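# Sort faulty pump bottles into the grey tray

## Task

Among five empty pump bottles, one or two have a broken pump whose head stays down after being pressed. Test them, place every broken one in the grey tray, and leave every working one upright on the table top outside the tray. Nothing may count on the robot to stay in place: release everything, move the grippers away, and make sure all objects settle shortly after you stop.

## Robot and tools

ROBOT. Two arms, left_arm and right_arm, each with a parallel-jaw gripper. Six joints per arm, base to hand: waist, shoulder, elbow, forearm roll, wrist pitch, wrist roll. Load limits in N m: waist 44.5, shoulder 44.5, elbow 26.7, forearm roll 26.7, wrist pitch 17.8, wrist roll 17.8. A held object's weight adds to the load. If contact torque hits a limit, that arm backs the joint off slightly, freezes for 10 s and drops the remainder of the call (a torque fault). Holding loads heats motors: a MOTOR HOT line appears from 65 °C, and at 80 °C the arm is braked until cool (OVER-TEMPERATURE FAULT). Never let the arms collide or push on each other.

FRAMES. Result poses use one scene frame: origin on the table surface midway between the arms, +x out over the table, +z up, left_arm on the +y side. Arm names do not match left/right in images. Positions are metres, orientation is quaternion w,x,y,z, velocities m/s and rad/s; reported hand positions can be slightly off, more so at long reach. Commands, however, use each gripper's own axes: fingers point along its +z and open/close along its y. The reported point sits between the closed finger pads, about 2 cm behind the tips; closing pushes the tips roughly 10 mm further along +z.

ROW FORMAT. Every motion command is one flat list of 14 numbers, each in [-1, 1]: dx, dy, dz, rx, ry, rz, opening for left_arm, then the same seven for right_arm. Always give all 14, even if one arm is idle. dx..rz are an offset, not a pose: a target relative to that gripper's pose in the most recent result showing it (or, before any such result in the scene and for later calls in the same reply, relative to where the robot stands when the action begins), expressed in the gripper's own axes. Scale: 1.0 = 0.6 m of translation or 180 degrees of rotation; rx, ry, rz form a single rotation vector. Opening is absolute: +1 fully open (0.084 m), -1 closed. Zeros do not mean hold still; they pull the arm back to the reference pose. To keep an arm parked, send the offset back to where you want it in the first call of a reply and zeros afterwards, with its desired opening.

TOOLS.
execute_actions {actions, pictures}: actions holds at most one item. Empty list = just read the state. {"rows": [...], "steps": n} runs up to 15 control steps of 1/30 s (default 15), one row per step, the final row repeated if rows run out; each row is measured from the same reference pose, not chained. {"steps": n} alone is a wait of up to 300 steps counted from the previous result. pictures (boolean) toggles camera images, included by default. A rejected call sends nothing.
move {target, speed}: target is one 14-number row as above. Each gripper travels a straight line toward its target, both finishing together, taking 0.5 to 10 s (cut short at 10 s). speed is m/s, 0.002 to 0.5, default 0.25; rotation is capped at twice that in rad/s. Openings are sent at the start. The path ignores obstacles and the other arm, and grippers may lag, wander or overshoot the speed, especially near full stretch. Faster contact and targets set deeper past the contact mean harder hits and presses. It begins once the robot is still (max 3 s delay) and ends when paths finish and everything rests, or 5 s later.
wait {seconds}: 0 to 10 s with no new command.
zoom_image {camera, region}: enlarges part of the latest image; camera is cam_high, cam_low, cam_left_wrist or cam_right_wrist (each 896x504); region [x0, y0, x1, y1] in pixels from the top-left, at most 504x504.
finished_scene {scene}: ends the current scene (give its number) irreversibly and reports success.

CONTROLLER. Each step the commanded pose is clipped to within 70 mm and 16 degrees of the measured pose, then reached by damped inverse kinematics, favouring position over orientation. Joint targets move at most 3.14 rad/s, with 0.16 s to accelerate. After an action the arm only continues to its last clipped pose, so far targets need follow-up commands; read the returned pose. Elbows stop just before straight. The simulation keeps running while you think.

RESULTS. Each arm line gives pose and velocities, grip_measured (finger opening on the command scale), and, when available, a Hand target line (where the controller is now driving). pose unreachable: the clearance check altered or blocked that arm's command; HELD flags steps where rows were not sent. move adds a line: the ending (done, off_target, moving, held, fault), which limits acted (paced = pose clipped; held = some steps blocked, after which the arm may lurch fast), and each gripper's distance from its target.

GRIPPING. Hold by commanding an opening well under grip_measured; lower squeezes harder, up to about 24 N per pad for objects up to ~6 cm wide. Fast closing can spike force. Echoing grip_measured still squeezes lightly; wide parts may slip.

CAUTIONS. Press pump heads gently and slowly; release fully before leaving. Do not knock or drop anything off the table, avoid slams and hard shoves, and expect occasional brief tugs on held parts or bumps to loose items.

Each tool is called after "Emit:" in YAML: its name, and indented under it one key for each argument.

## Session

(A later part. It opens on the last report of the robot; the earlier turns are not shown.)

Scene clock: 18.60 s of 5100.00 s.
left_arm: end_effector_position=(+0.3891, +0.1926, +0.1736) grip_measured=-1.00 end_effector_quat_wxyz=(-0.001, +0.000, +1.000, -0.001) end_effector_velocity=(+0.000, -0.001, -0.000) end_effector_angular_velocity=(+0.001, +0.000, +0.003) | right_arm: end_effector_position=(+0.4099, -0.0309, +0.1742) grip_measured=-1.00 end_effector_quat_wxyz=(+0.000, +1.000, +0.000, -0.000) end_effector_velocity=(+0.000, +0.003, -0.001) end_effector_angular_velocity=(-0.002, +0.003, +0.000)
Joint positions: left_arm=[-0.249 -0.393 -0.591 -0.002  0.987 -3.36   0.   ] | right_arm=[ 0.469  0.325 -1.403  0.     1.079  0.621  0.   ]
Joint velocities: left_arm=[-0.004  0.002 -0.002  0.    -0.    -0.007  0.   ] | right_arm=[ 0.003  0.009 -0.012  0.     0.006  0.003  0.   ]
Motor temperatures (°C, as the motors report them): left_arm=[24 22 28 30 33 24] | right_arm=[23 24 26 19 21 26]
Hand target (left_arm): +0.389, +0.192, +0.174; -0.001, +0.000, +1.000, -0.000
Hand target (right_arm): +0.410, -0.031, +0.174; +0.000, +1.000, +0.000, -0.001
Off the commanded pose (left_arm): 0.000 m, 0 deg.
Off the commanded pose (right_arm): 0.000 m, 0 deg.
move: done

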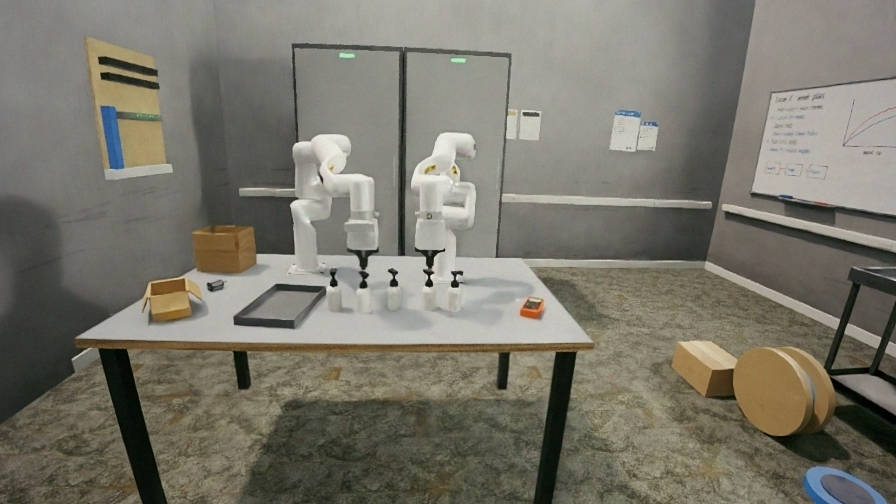

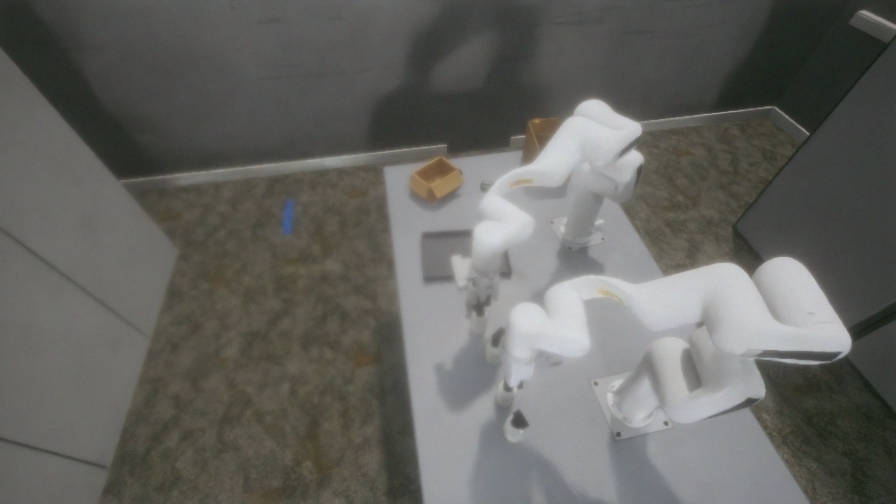

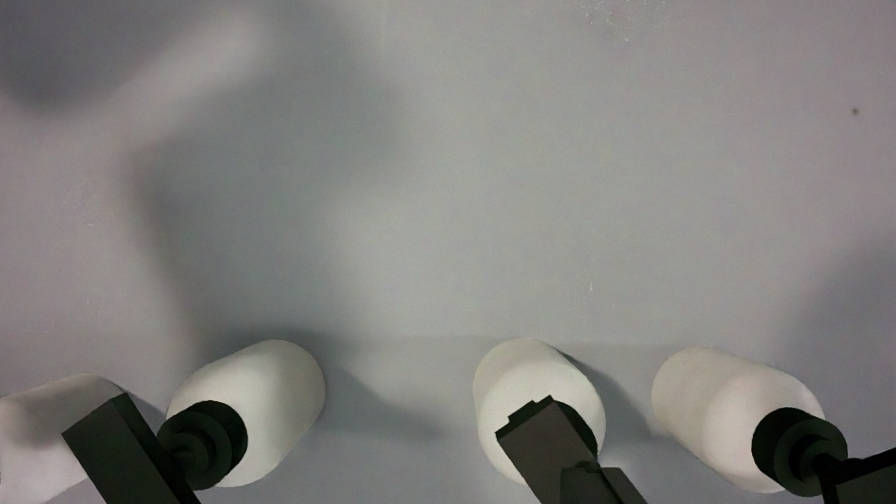

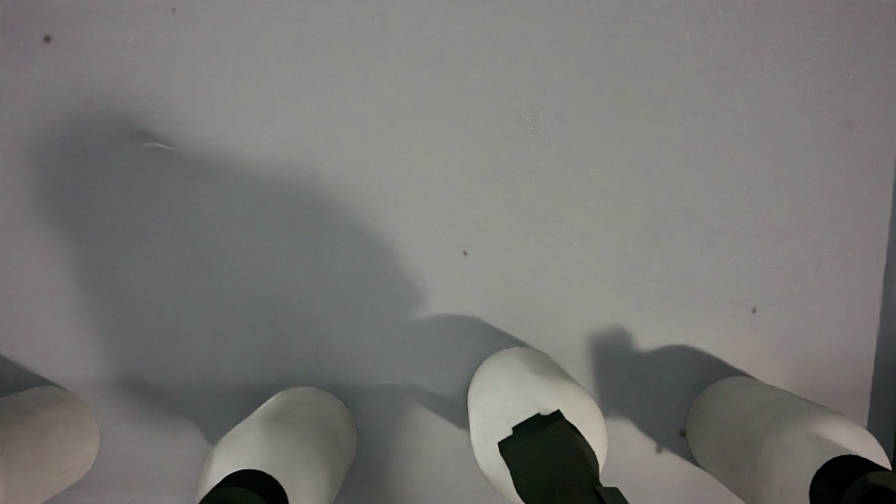

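1 and 5 good. B3 at about (0.389, 0.071).

Emit:
move:
  target: [0,0,0.0465,0,0,0,-1,0,0,0.047,0,0,0,-1]
  speed: 0.03

Emit:
move:
  target: [0,0,-0.044,0,0,0,-1,0,0,-0.044,0,0,0,-1]
  speed: 0.08

Emit:
move:
  target: [0,-0.203,0,0,0,0,-1,0,0.2,-0.03,0,0,0,-1]

Emit:
move:
  target: [0,0,0.044,0,0,0,-1,0,0,0,0,0,0,-1]
  speed: 0.03

Emit:
move:
  target: [0,0,-0.07,0,0,0,-1,0,0,0,0,0,0,-1]
  speed: 0.1

Emit:
zoom_image:
  camera: "cam_high"
  region: [300,240,490,320]

Scene clock: 27.57 s of 5100.00 s.
left_arm: end_effector_position=(+0.3892, +0.1924, +0.1461) grip_measured=-1.00 end_effector_quat_wxyz=(-0.001, +0.000, +1.000, -0.001) end_effector_velocity=(+0.002, -0.000, +0.000) end_effector_angular_velocity=(-0.001, -0.006, -0.001) | right_arm: end_effector_position=(+0.4102, -0.0305, +0.1472) grip_measured=-1.00 end_effector_quat_wxyz=(-0.000, +1.000, +0.000, +0.000) end_effector_velocity=(+0.000, +0.000, -0.001) end_effector_angular_velocity=(+0.001, -0.001, +0.000)
Joint positions: left_arm=[-0.249 -0.348 -0.544 -0.002  0.893 -3.36   0.   ] | right_arm=[ 0.469  0.354 -1.363  0.     1.008  0.621  0.   ]
Joint velocities: left_arm=[-0.     0.002 -0.001  0.    -0.006  0.001  0.   ] | right_arm=[ 0.     0.001  0.002  0.    -0.003 -0.     0.   ]
Motor temperatures (°C, as the motors report them): left_arm=[24 22 29 30 33 24] | right_arm=[23 24 26 19 21 26]
Hand target (left_arm): +0.389, +0.192, +0.146; -0.001, +0.000, +1.000, -0.001
Hand target (right_arm): +0.410, -0.031, +0.146; +0.000, +1.000, +0.000, -0.000
Off the commanded pose (left_arm): 0.000 m, 0 deg.
Off the commanded pose (right_arm): 0.001 m, 0 deg.
After step 90, 4.67 s passed at rest.
move: done

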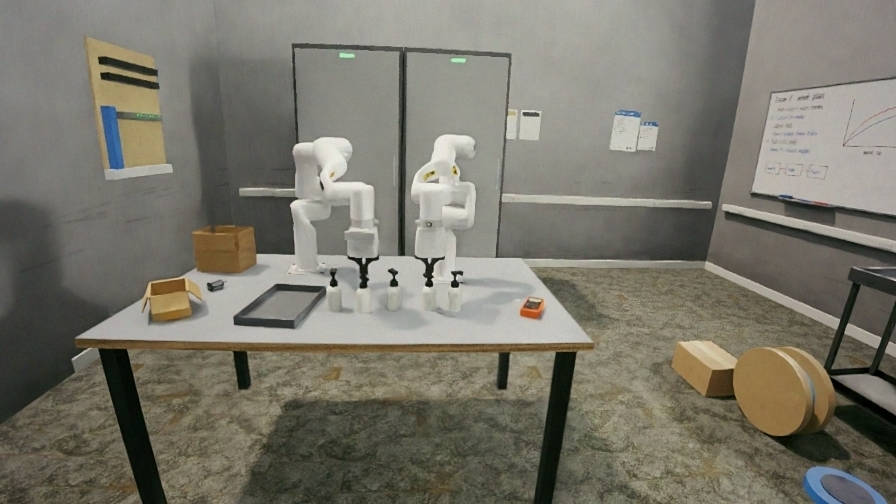

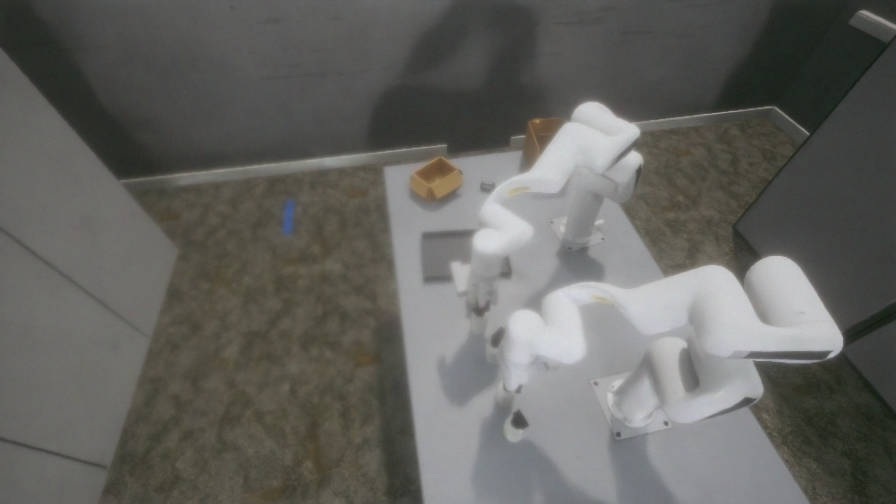

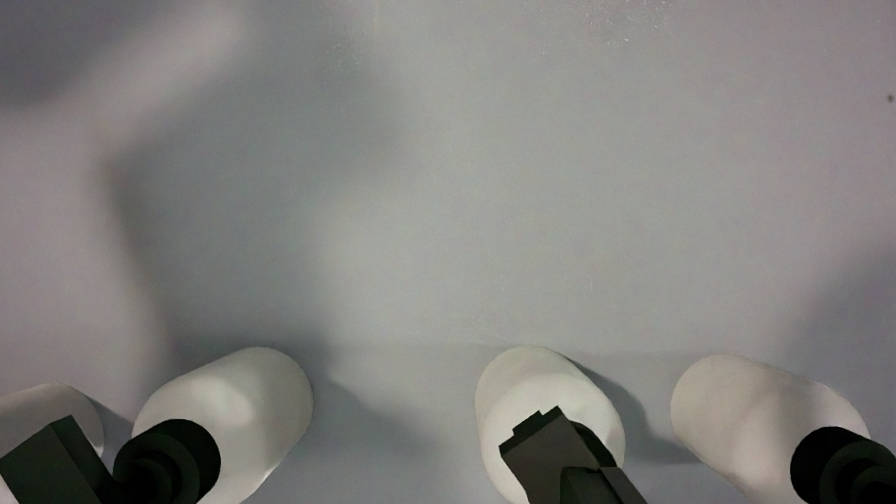

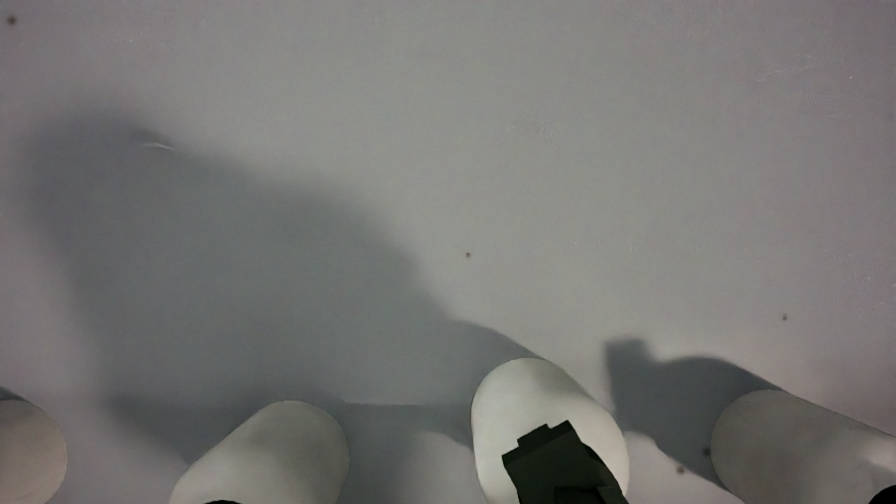

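Scene clock: 28.43 s of 5100.00 s.
left_arm: end_effector_position=(+0.3891, +0.1926, +0.1720) grip_measured=-1.00 end_effector_quat_wxyz=(-0.001, +0.000, +1.000, -0.001) end_effector_velocity=(+0.000, -0.000, +0.002) end_effector_angular_velocity=(-0.000, +0.001, +0.000) | right_arm: end_effector_position=(+0.4101, -0.0307, +0.1731) grip_measured=-1.00 end_effector_quat_wxyz=(-0.000, +1.000, +0.000, +0.000) end_effector_velocity=(+0.001, +0.001, +0.003) end_effector_angular_velocity=(+0.001, -0.002, +0.000)
Joint positions: left_arm=[-0.249 -0.391 -0.588 -0.002  0.982 -3.36   0.   ] | right_arm=[ 0.469  0.326 -1.401  0.     1.074  0.621  0.   ]
Joint velocities: left_arm=[-0.001 -0.001 -0.006 -0.     0.007 -0.001  0.   ] | right_arm=[ 0.    -0.002 -0.006  0.     0.006 -0.     0.   ]
Motor temperatures (°C, as the motors report them): left_arm=[24 22 29 30 33 24] | right_arm=[23 24 27 19 21 26]
Hand target (left_arm): +0.389, +0.193, +0.172; -0.001, +0.000, +1.000, -0.001
Hand target (right_arm): +0.410, -0.031, +0.174; -0.000, +1.000, +0.000, +0.000
Off the commanded pose (left_arm): 0.000 m, 0 deg.
Off the commanded pose (right_arm): 0.001 m, 0 deg.
move: done

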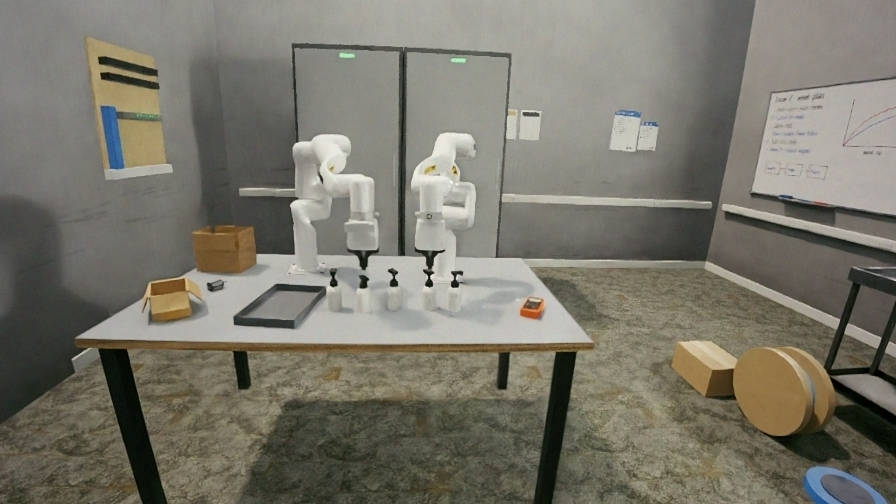

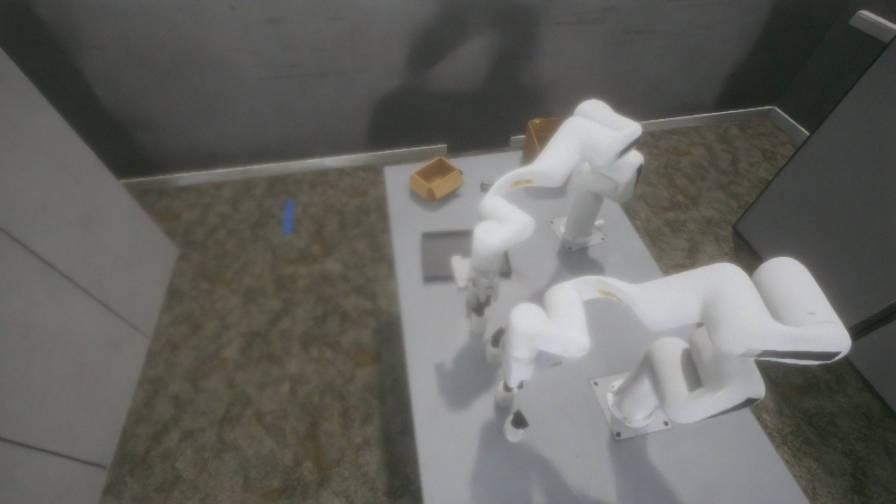

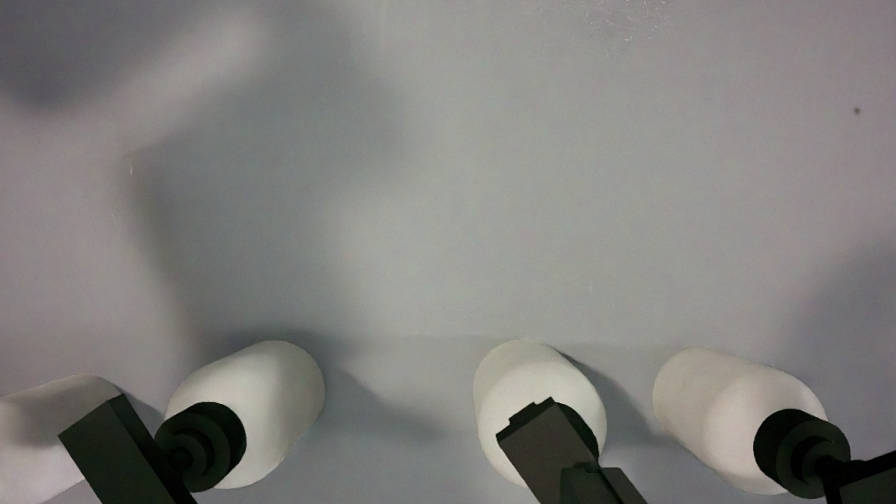

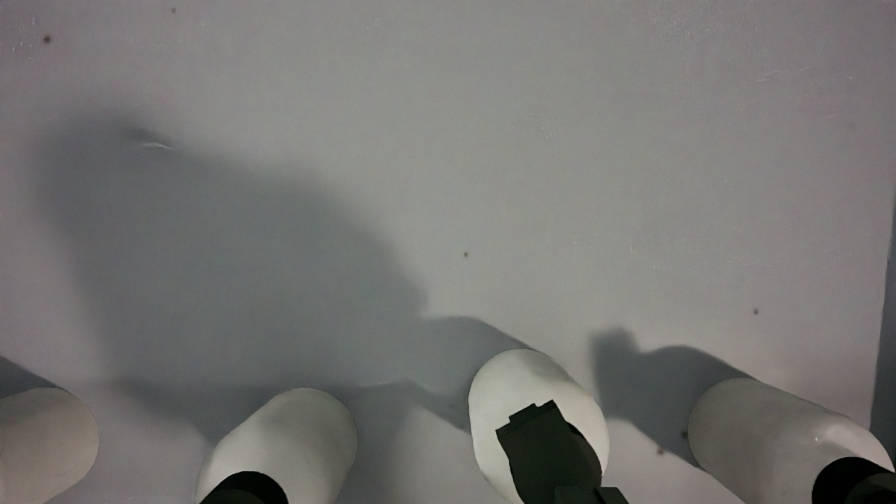

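Scene clock: 29.57 s of 5100.00 s.
left_arm: end_effector_position=(+0.3889, +0.0712, +0.1724) grip_measured=-1.00 end_effector_quat_wxyz=(-0.001, +0.000, +1.000, -0.000) end_effector_velocity=(+0.000, -0.002, -0.000) end_effector_angular_velocity=(+0.002, +0.001, +0.000) | right_arm: end_effector_position=(+0.4101, -0.1504, +0.1907) grip_measured=-1.00 end_effector_quat_wxyz=(+0.000, +1.000, +0.000, -0.000) end_effector_velocity=(+0.000, -0.002, +0.001) end_effector_angular_velocity=(+0.001, -0.001, -0.001)
Joint positions: left_arm=[-0.558 -0.228 -0.734 -0.002  0.964 -3.67   0.   ] | right_arm=[ 0.272  0.108 -1.163 -0.     1.054  0.423  0.   ]
Joint velocities: left_arm=[-0.004  0.007 -0.005  0.001  0.001 -0.005  0.   ] | right_arm=[-0.005 -0.004  0.003  0.    -0.    -0.004  0.   ]
Motor temperatures (°C, as the motors report them): left_arm=[24 22 29 30 33 24] | right_arm=[23 24 27 19 21 26]
Hand target (left_arm): +0.389, +0.071, +0.172; -0.001, +0.000, +1.000, -0.000
Hand target (right_arm): +0.410, -0.151, +0.191; +0.000, +1.000, +0.000, +0.000
Off the commanded pose (left_arm): 0.001 m, 0 deg.
Off the commanded pose (right_arm): 0.000 m, 0 deg.
move: done

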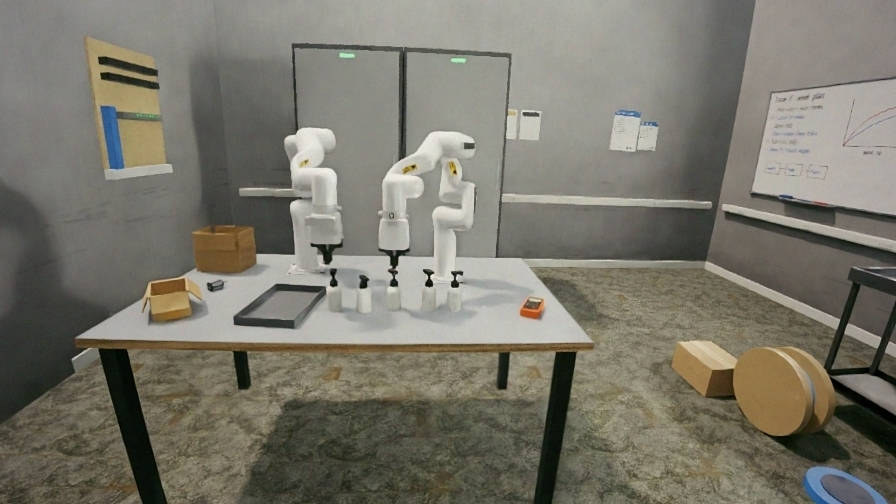

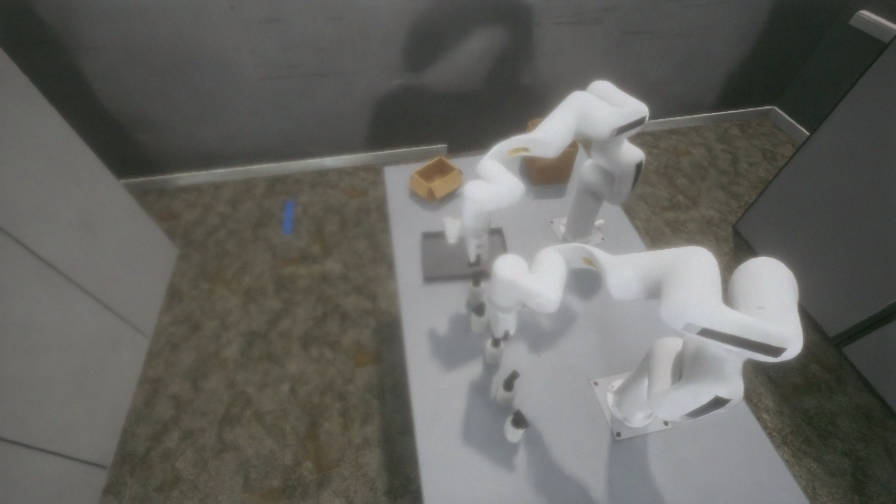

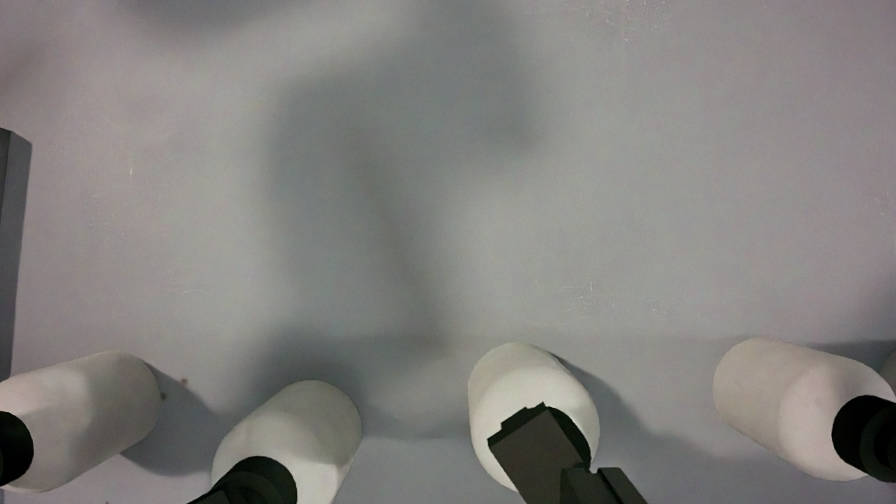

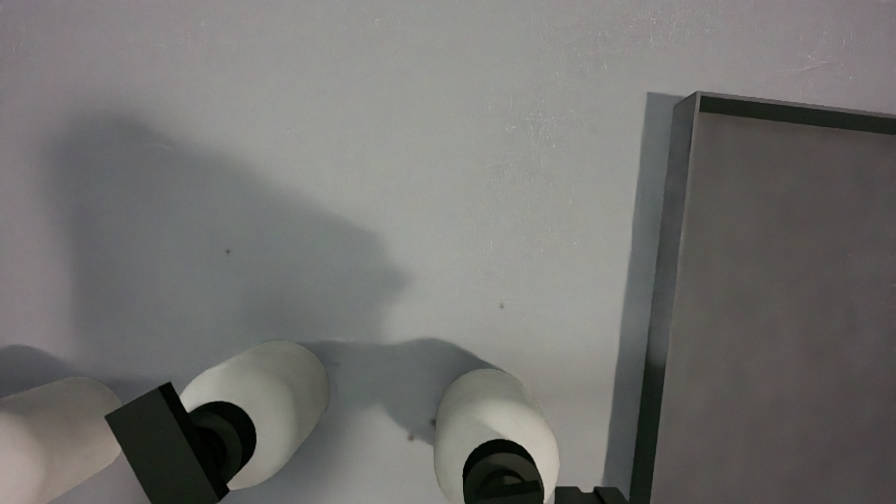

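Scene clock: 30.77 s of 5100.00 s.
left_arm: end_effector_position=(+0.3890, +0.0711, +0.1464) grip_measured=-1.00 end_effector_quat_wxyz=(-0.001, +0.000, +1.000, -0.001) end_effector_velocity=(+0.001, -0.001, -0.000) end_effector_angular_velocity=(-0.003, -0.005, -0.003) | right_arm: end_effector_position=(+0.4101, -0.1504, +0.1907) grip_measured=-1.00 end_effector_quat_wxyz=(+0.000, +1.000, +0.000, -0.000) end_effector_velocity=(-0.000, -0.000, +0.000) end_effector_angular_velocity=(+0.000, +0.000, +0.000)
Joint positions: left_arm=[-0.559 -0.186 -0.694 -0.003  0.881 -3.67   0.   ] | right_arm=[ 0.272  0.108 -1.163 -0.     1.054  0.423  0.   ]
Joint velocities: left_arm=[-0.002  0.003 -0.     0.    -0.008  0.002  0.   ] | right_arm=[ 0.    -0.001  0.001  0.     0.001 -0.     0.   ]
Motor temperatures (°C, as the motors report them): left_arm=[24 22 29 30 33 24] | right_arm=[23 24 27 19 21 26]
Hand target (left_arm): +0.389, +0.071, +0.146; -0.001, +0.000, +1.000, -0.000
Hand target (right_arm): +0.410, -0.150, +0.191; +0.000, +1.000, +0.000, -0.000
Off the commanded pose (left_arm): 0.000 m, 0 deg.
Off the commanded pose (right_arm): 0.000 m, 0 deg.
move: done

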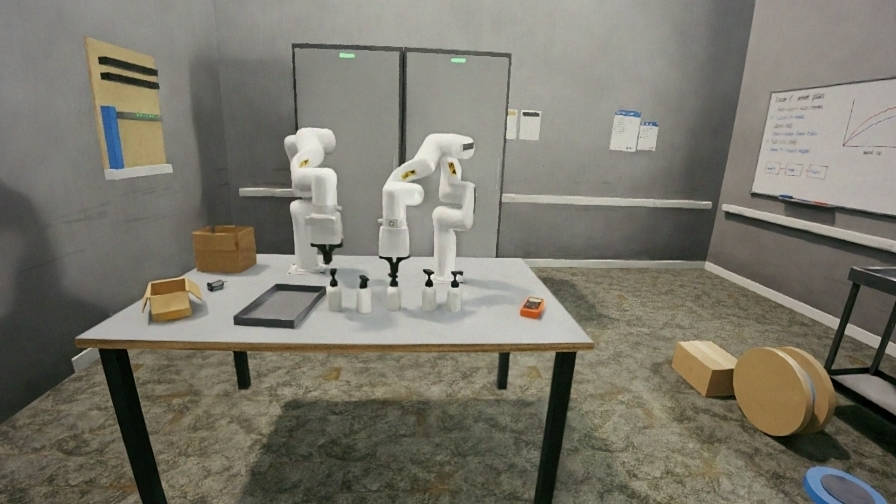

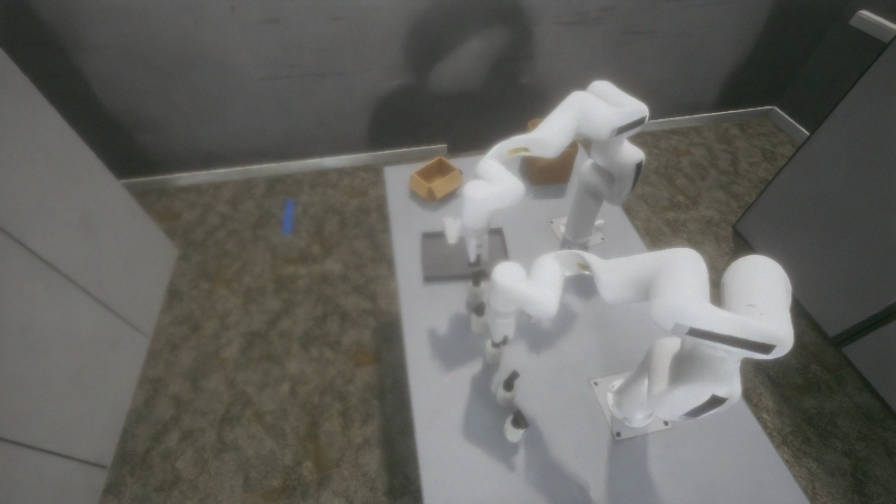

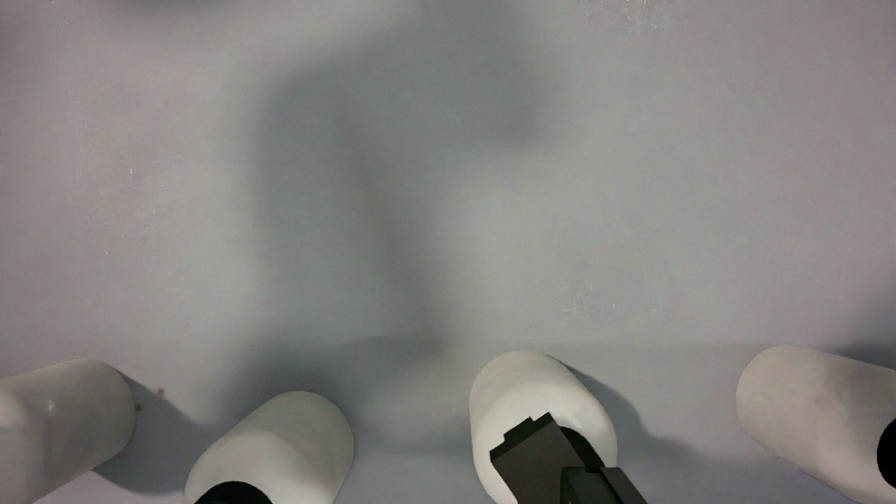

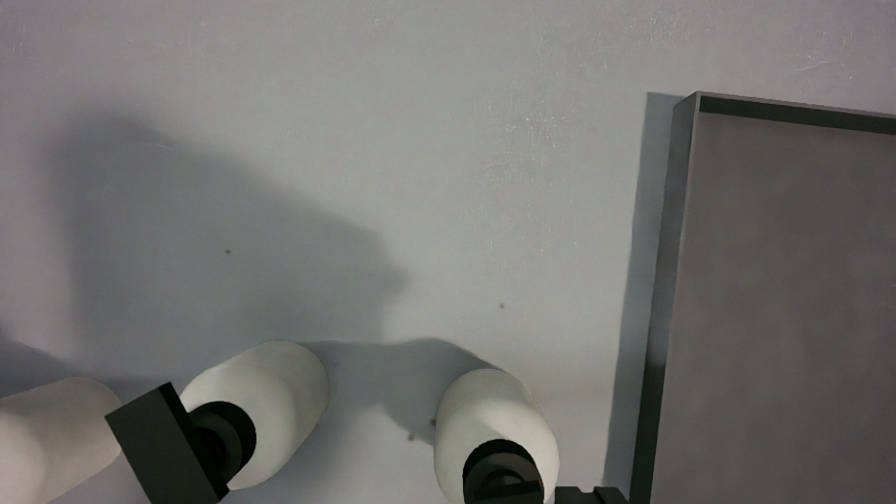

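Scene clock: 31.67 s of 5100.00 s.
left_arm: end_effector_position=(+0.3889, +0.0713, +0.1879) grip_measured=-1.00 end_effector_quat_wxyz=(-0.001, +0.000, +1.000, -0.000) end_effector_velocity=(+0.000, -0.000, +0.003) end_effector_angular_velocity=(-0.000, -0.000, +0.002) | right_arm: end_effector_position=(+0.4101, -0.1504, +0.1907) grip_measured=-1.00 end_effector_quat_wxyz=(+0.000, +1.000, +0.000, -0.000) end_effector_velocity=(-0.000, -0.000, -0.000) end_effector_angular_velocity=(-0.001, +0.000, +0.000)
Joint positions: left_arm=[-0.558 -0.249 -0.762 -0.002  1.012 -3.67   0.   ] | right_arm=[ 0.272  0.108 -1.163 -0.     1.054  0.423  0.   ]
Joint velocities: left_arm=[-0.    -0.003 -0.006  0.     0.009 -0.002  0.   ] | right_arm=[-0.    -0.     0.002 -0.    -0.001  0.     0.   ]
Motor temperatures (°C, as the motors report them): left_arm=[24 22 29 30 33 24] | right_arm=[23 24 27 19 21 26]
Hand target (left_arm): +0.389, +0.071, +0.188; -0.001, +0.000, +1.000, -0.001
Hand target (right_arm): +0.410, -0.150, +0.191; +0.000, +1.000, +0.000, -0.000
Off the commanded pose (left_arm): 0.001 m, 0 deg.
Off the commanded pose (right_arm): 0.000 m, 0 deg.
move: done

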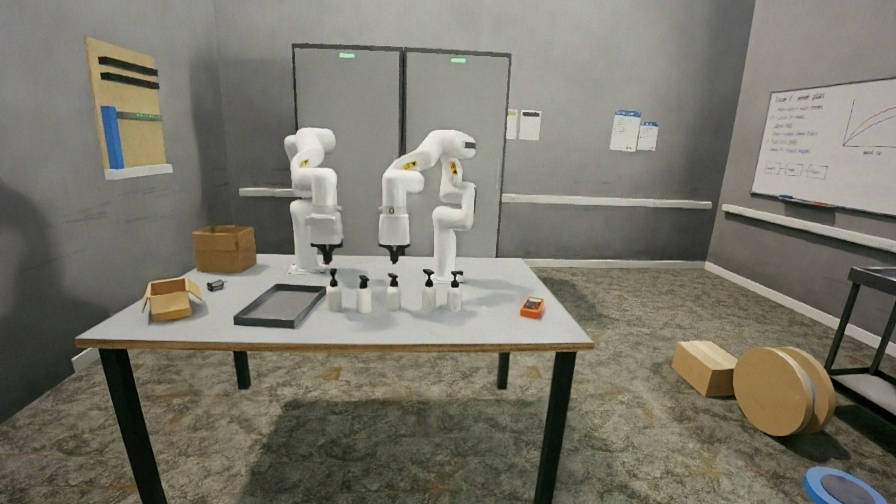

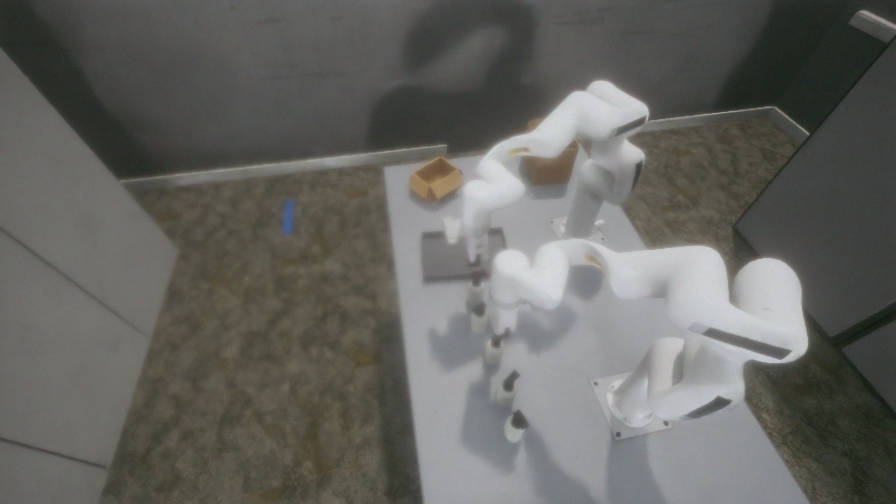

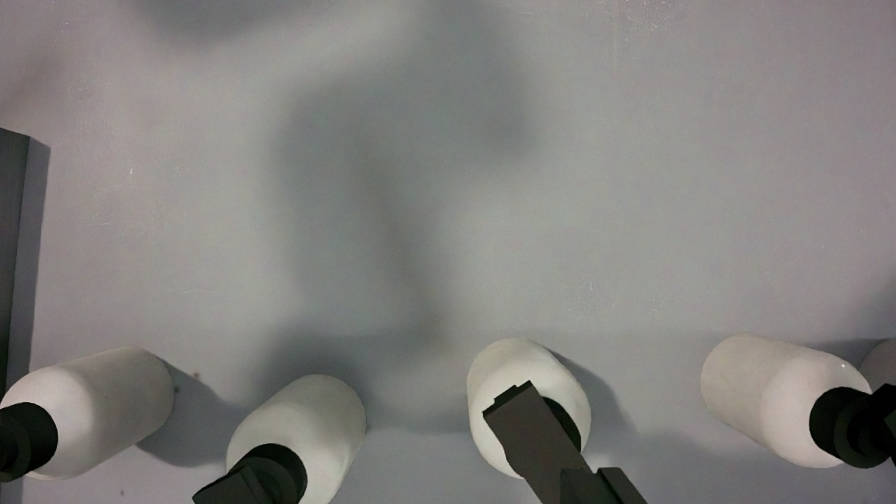

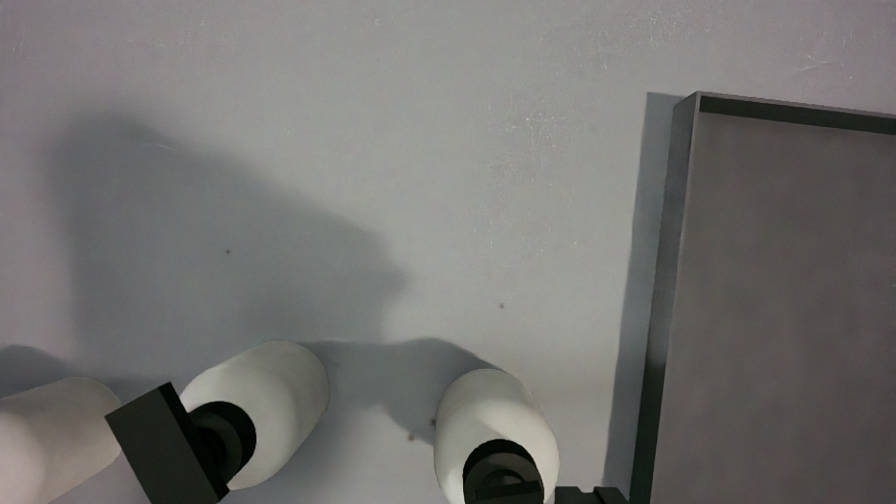

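Region (300, 240, 490, 320) of cam_high's 896x504 image, scaled by 2.653, with more detail than that image has; it fills the top 212 rows of this view, and the rest is white.

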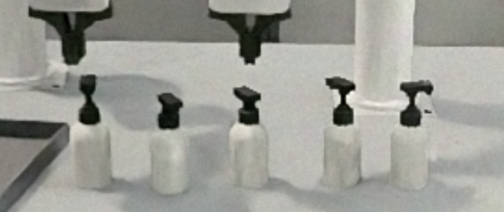

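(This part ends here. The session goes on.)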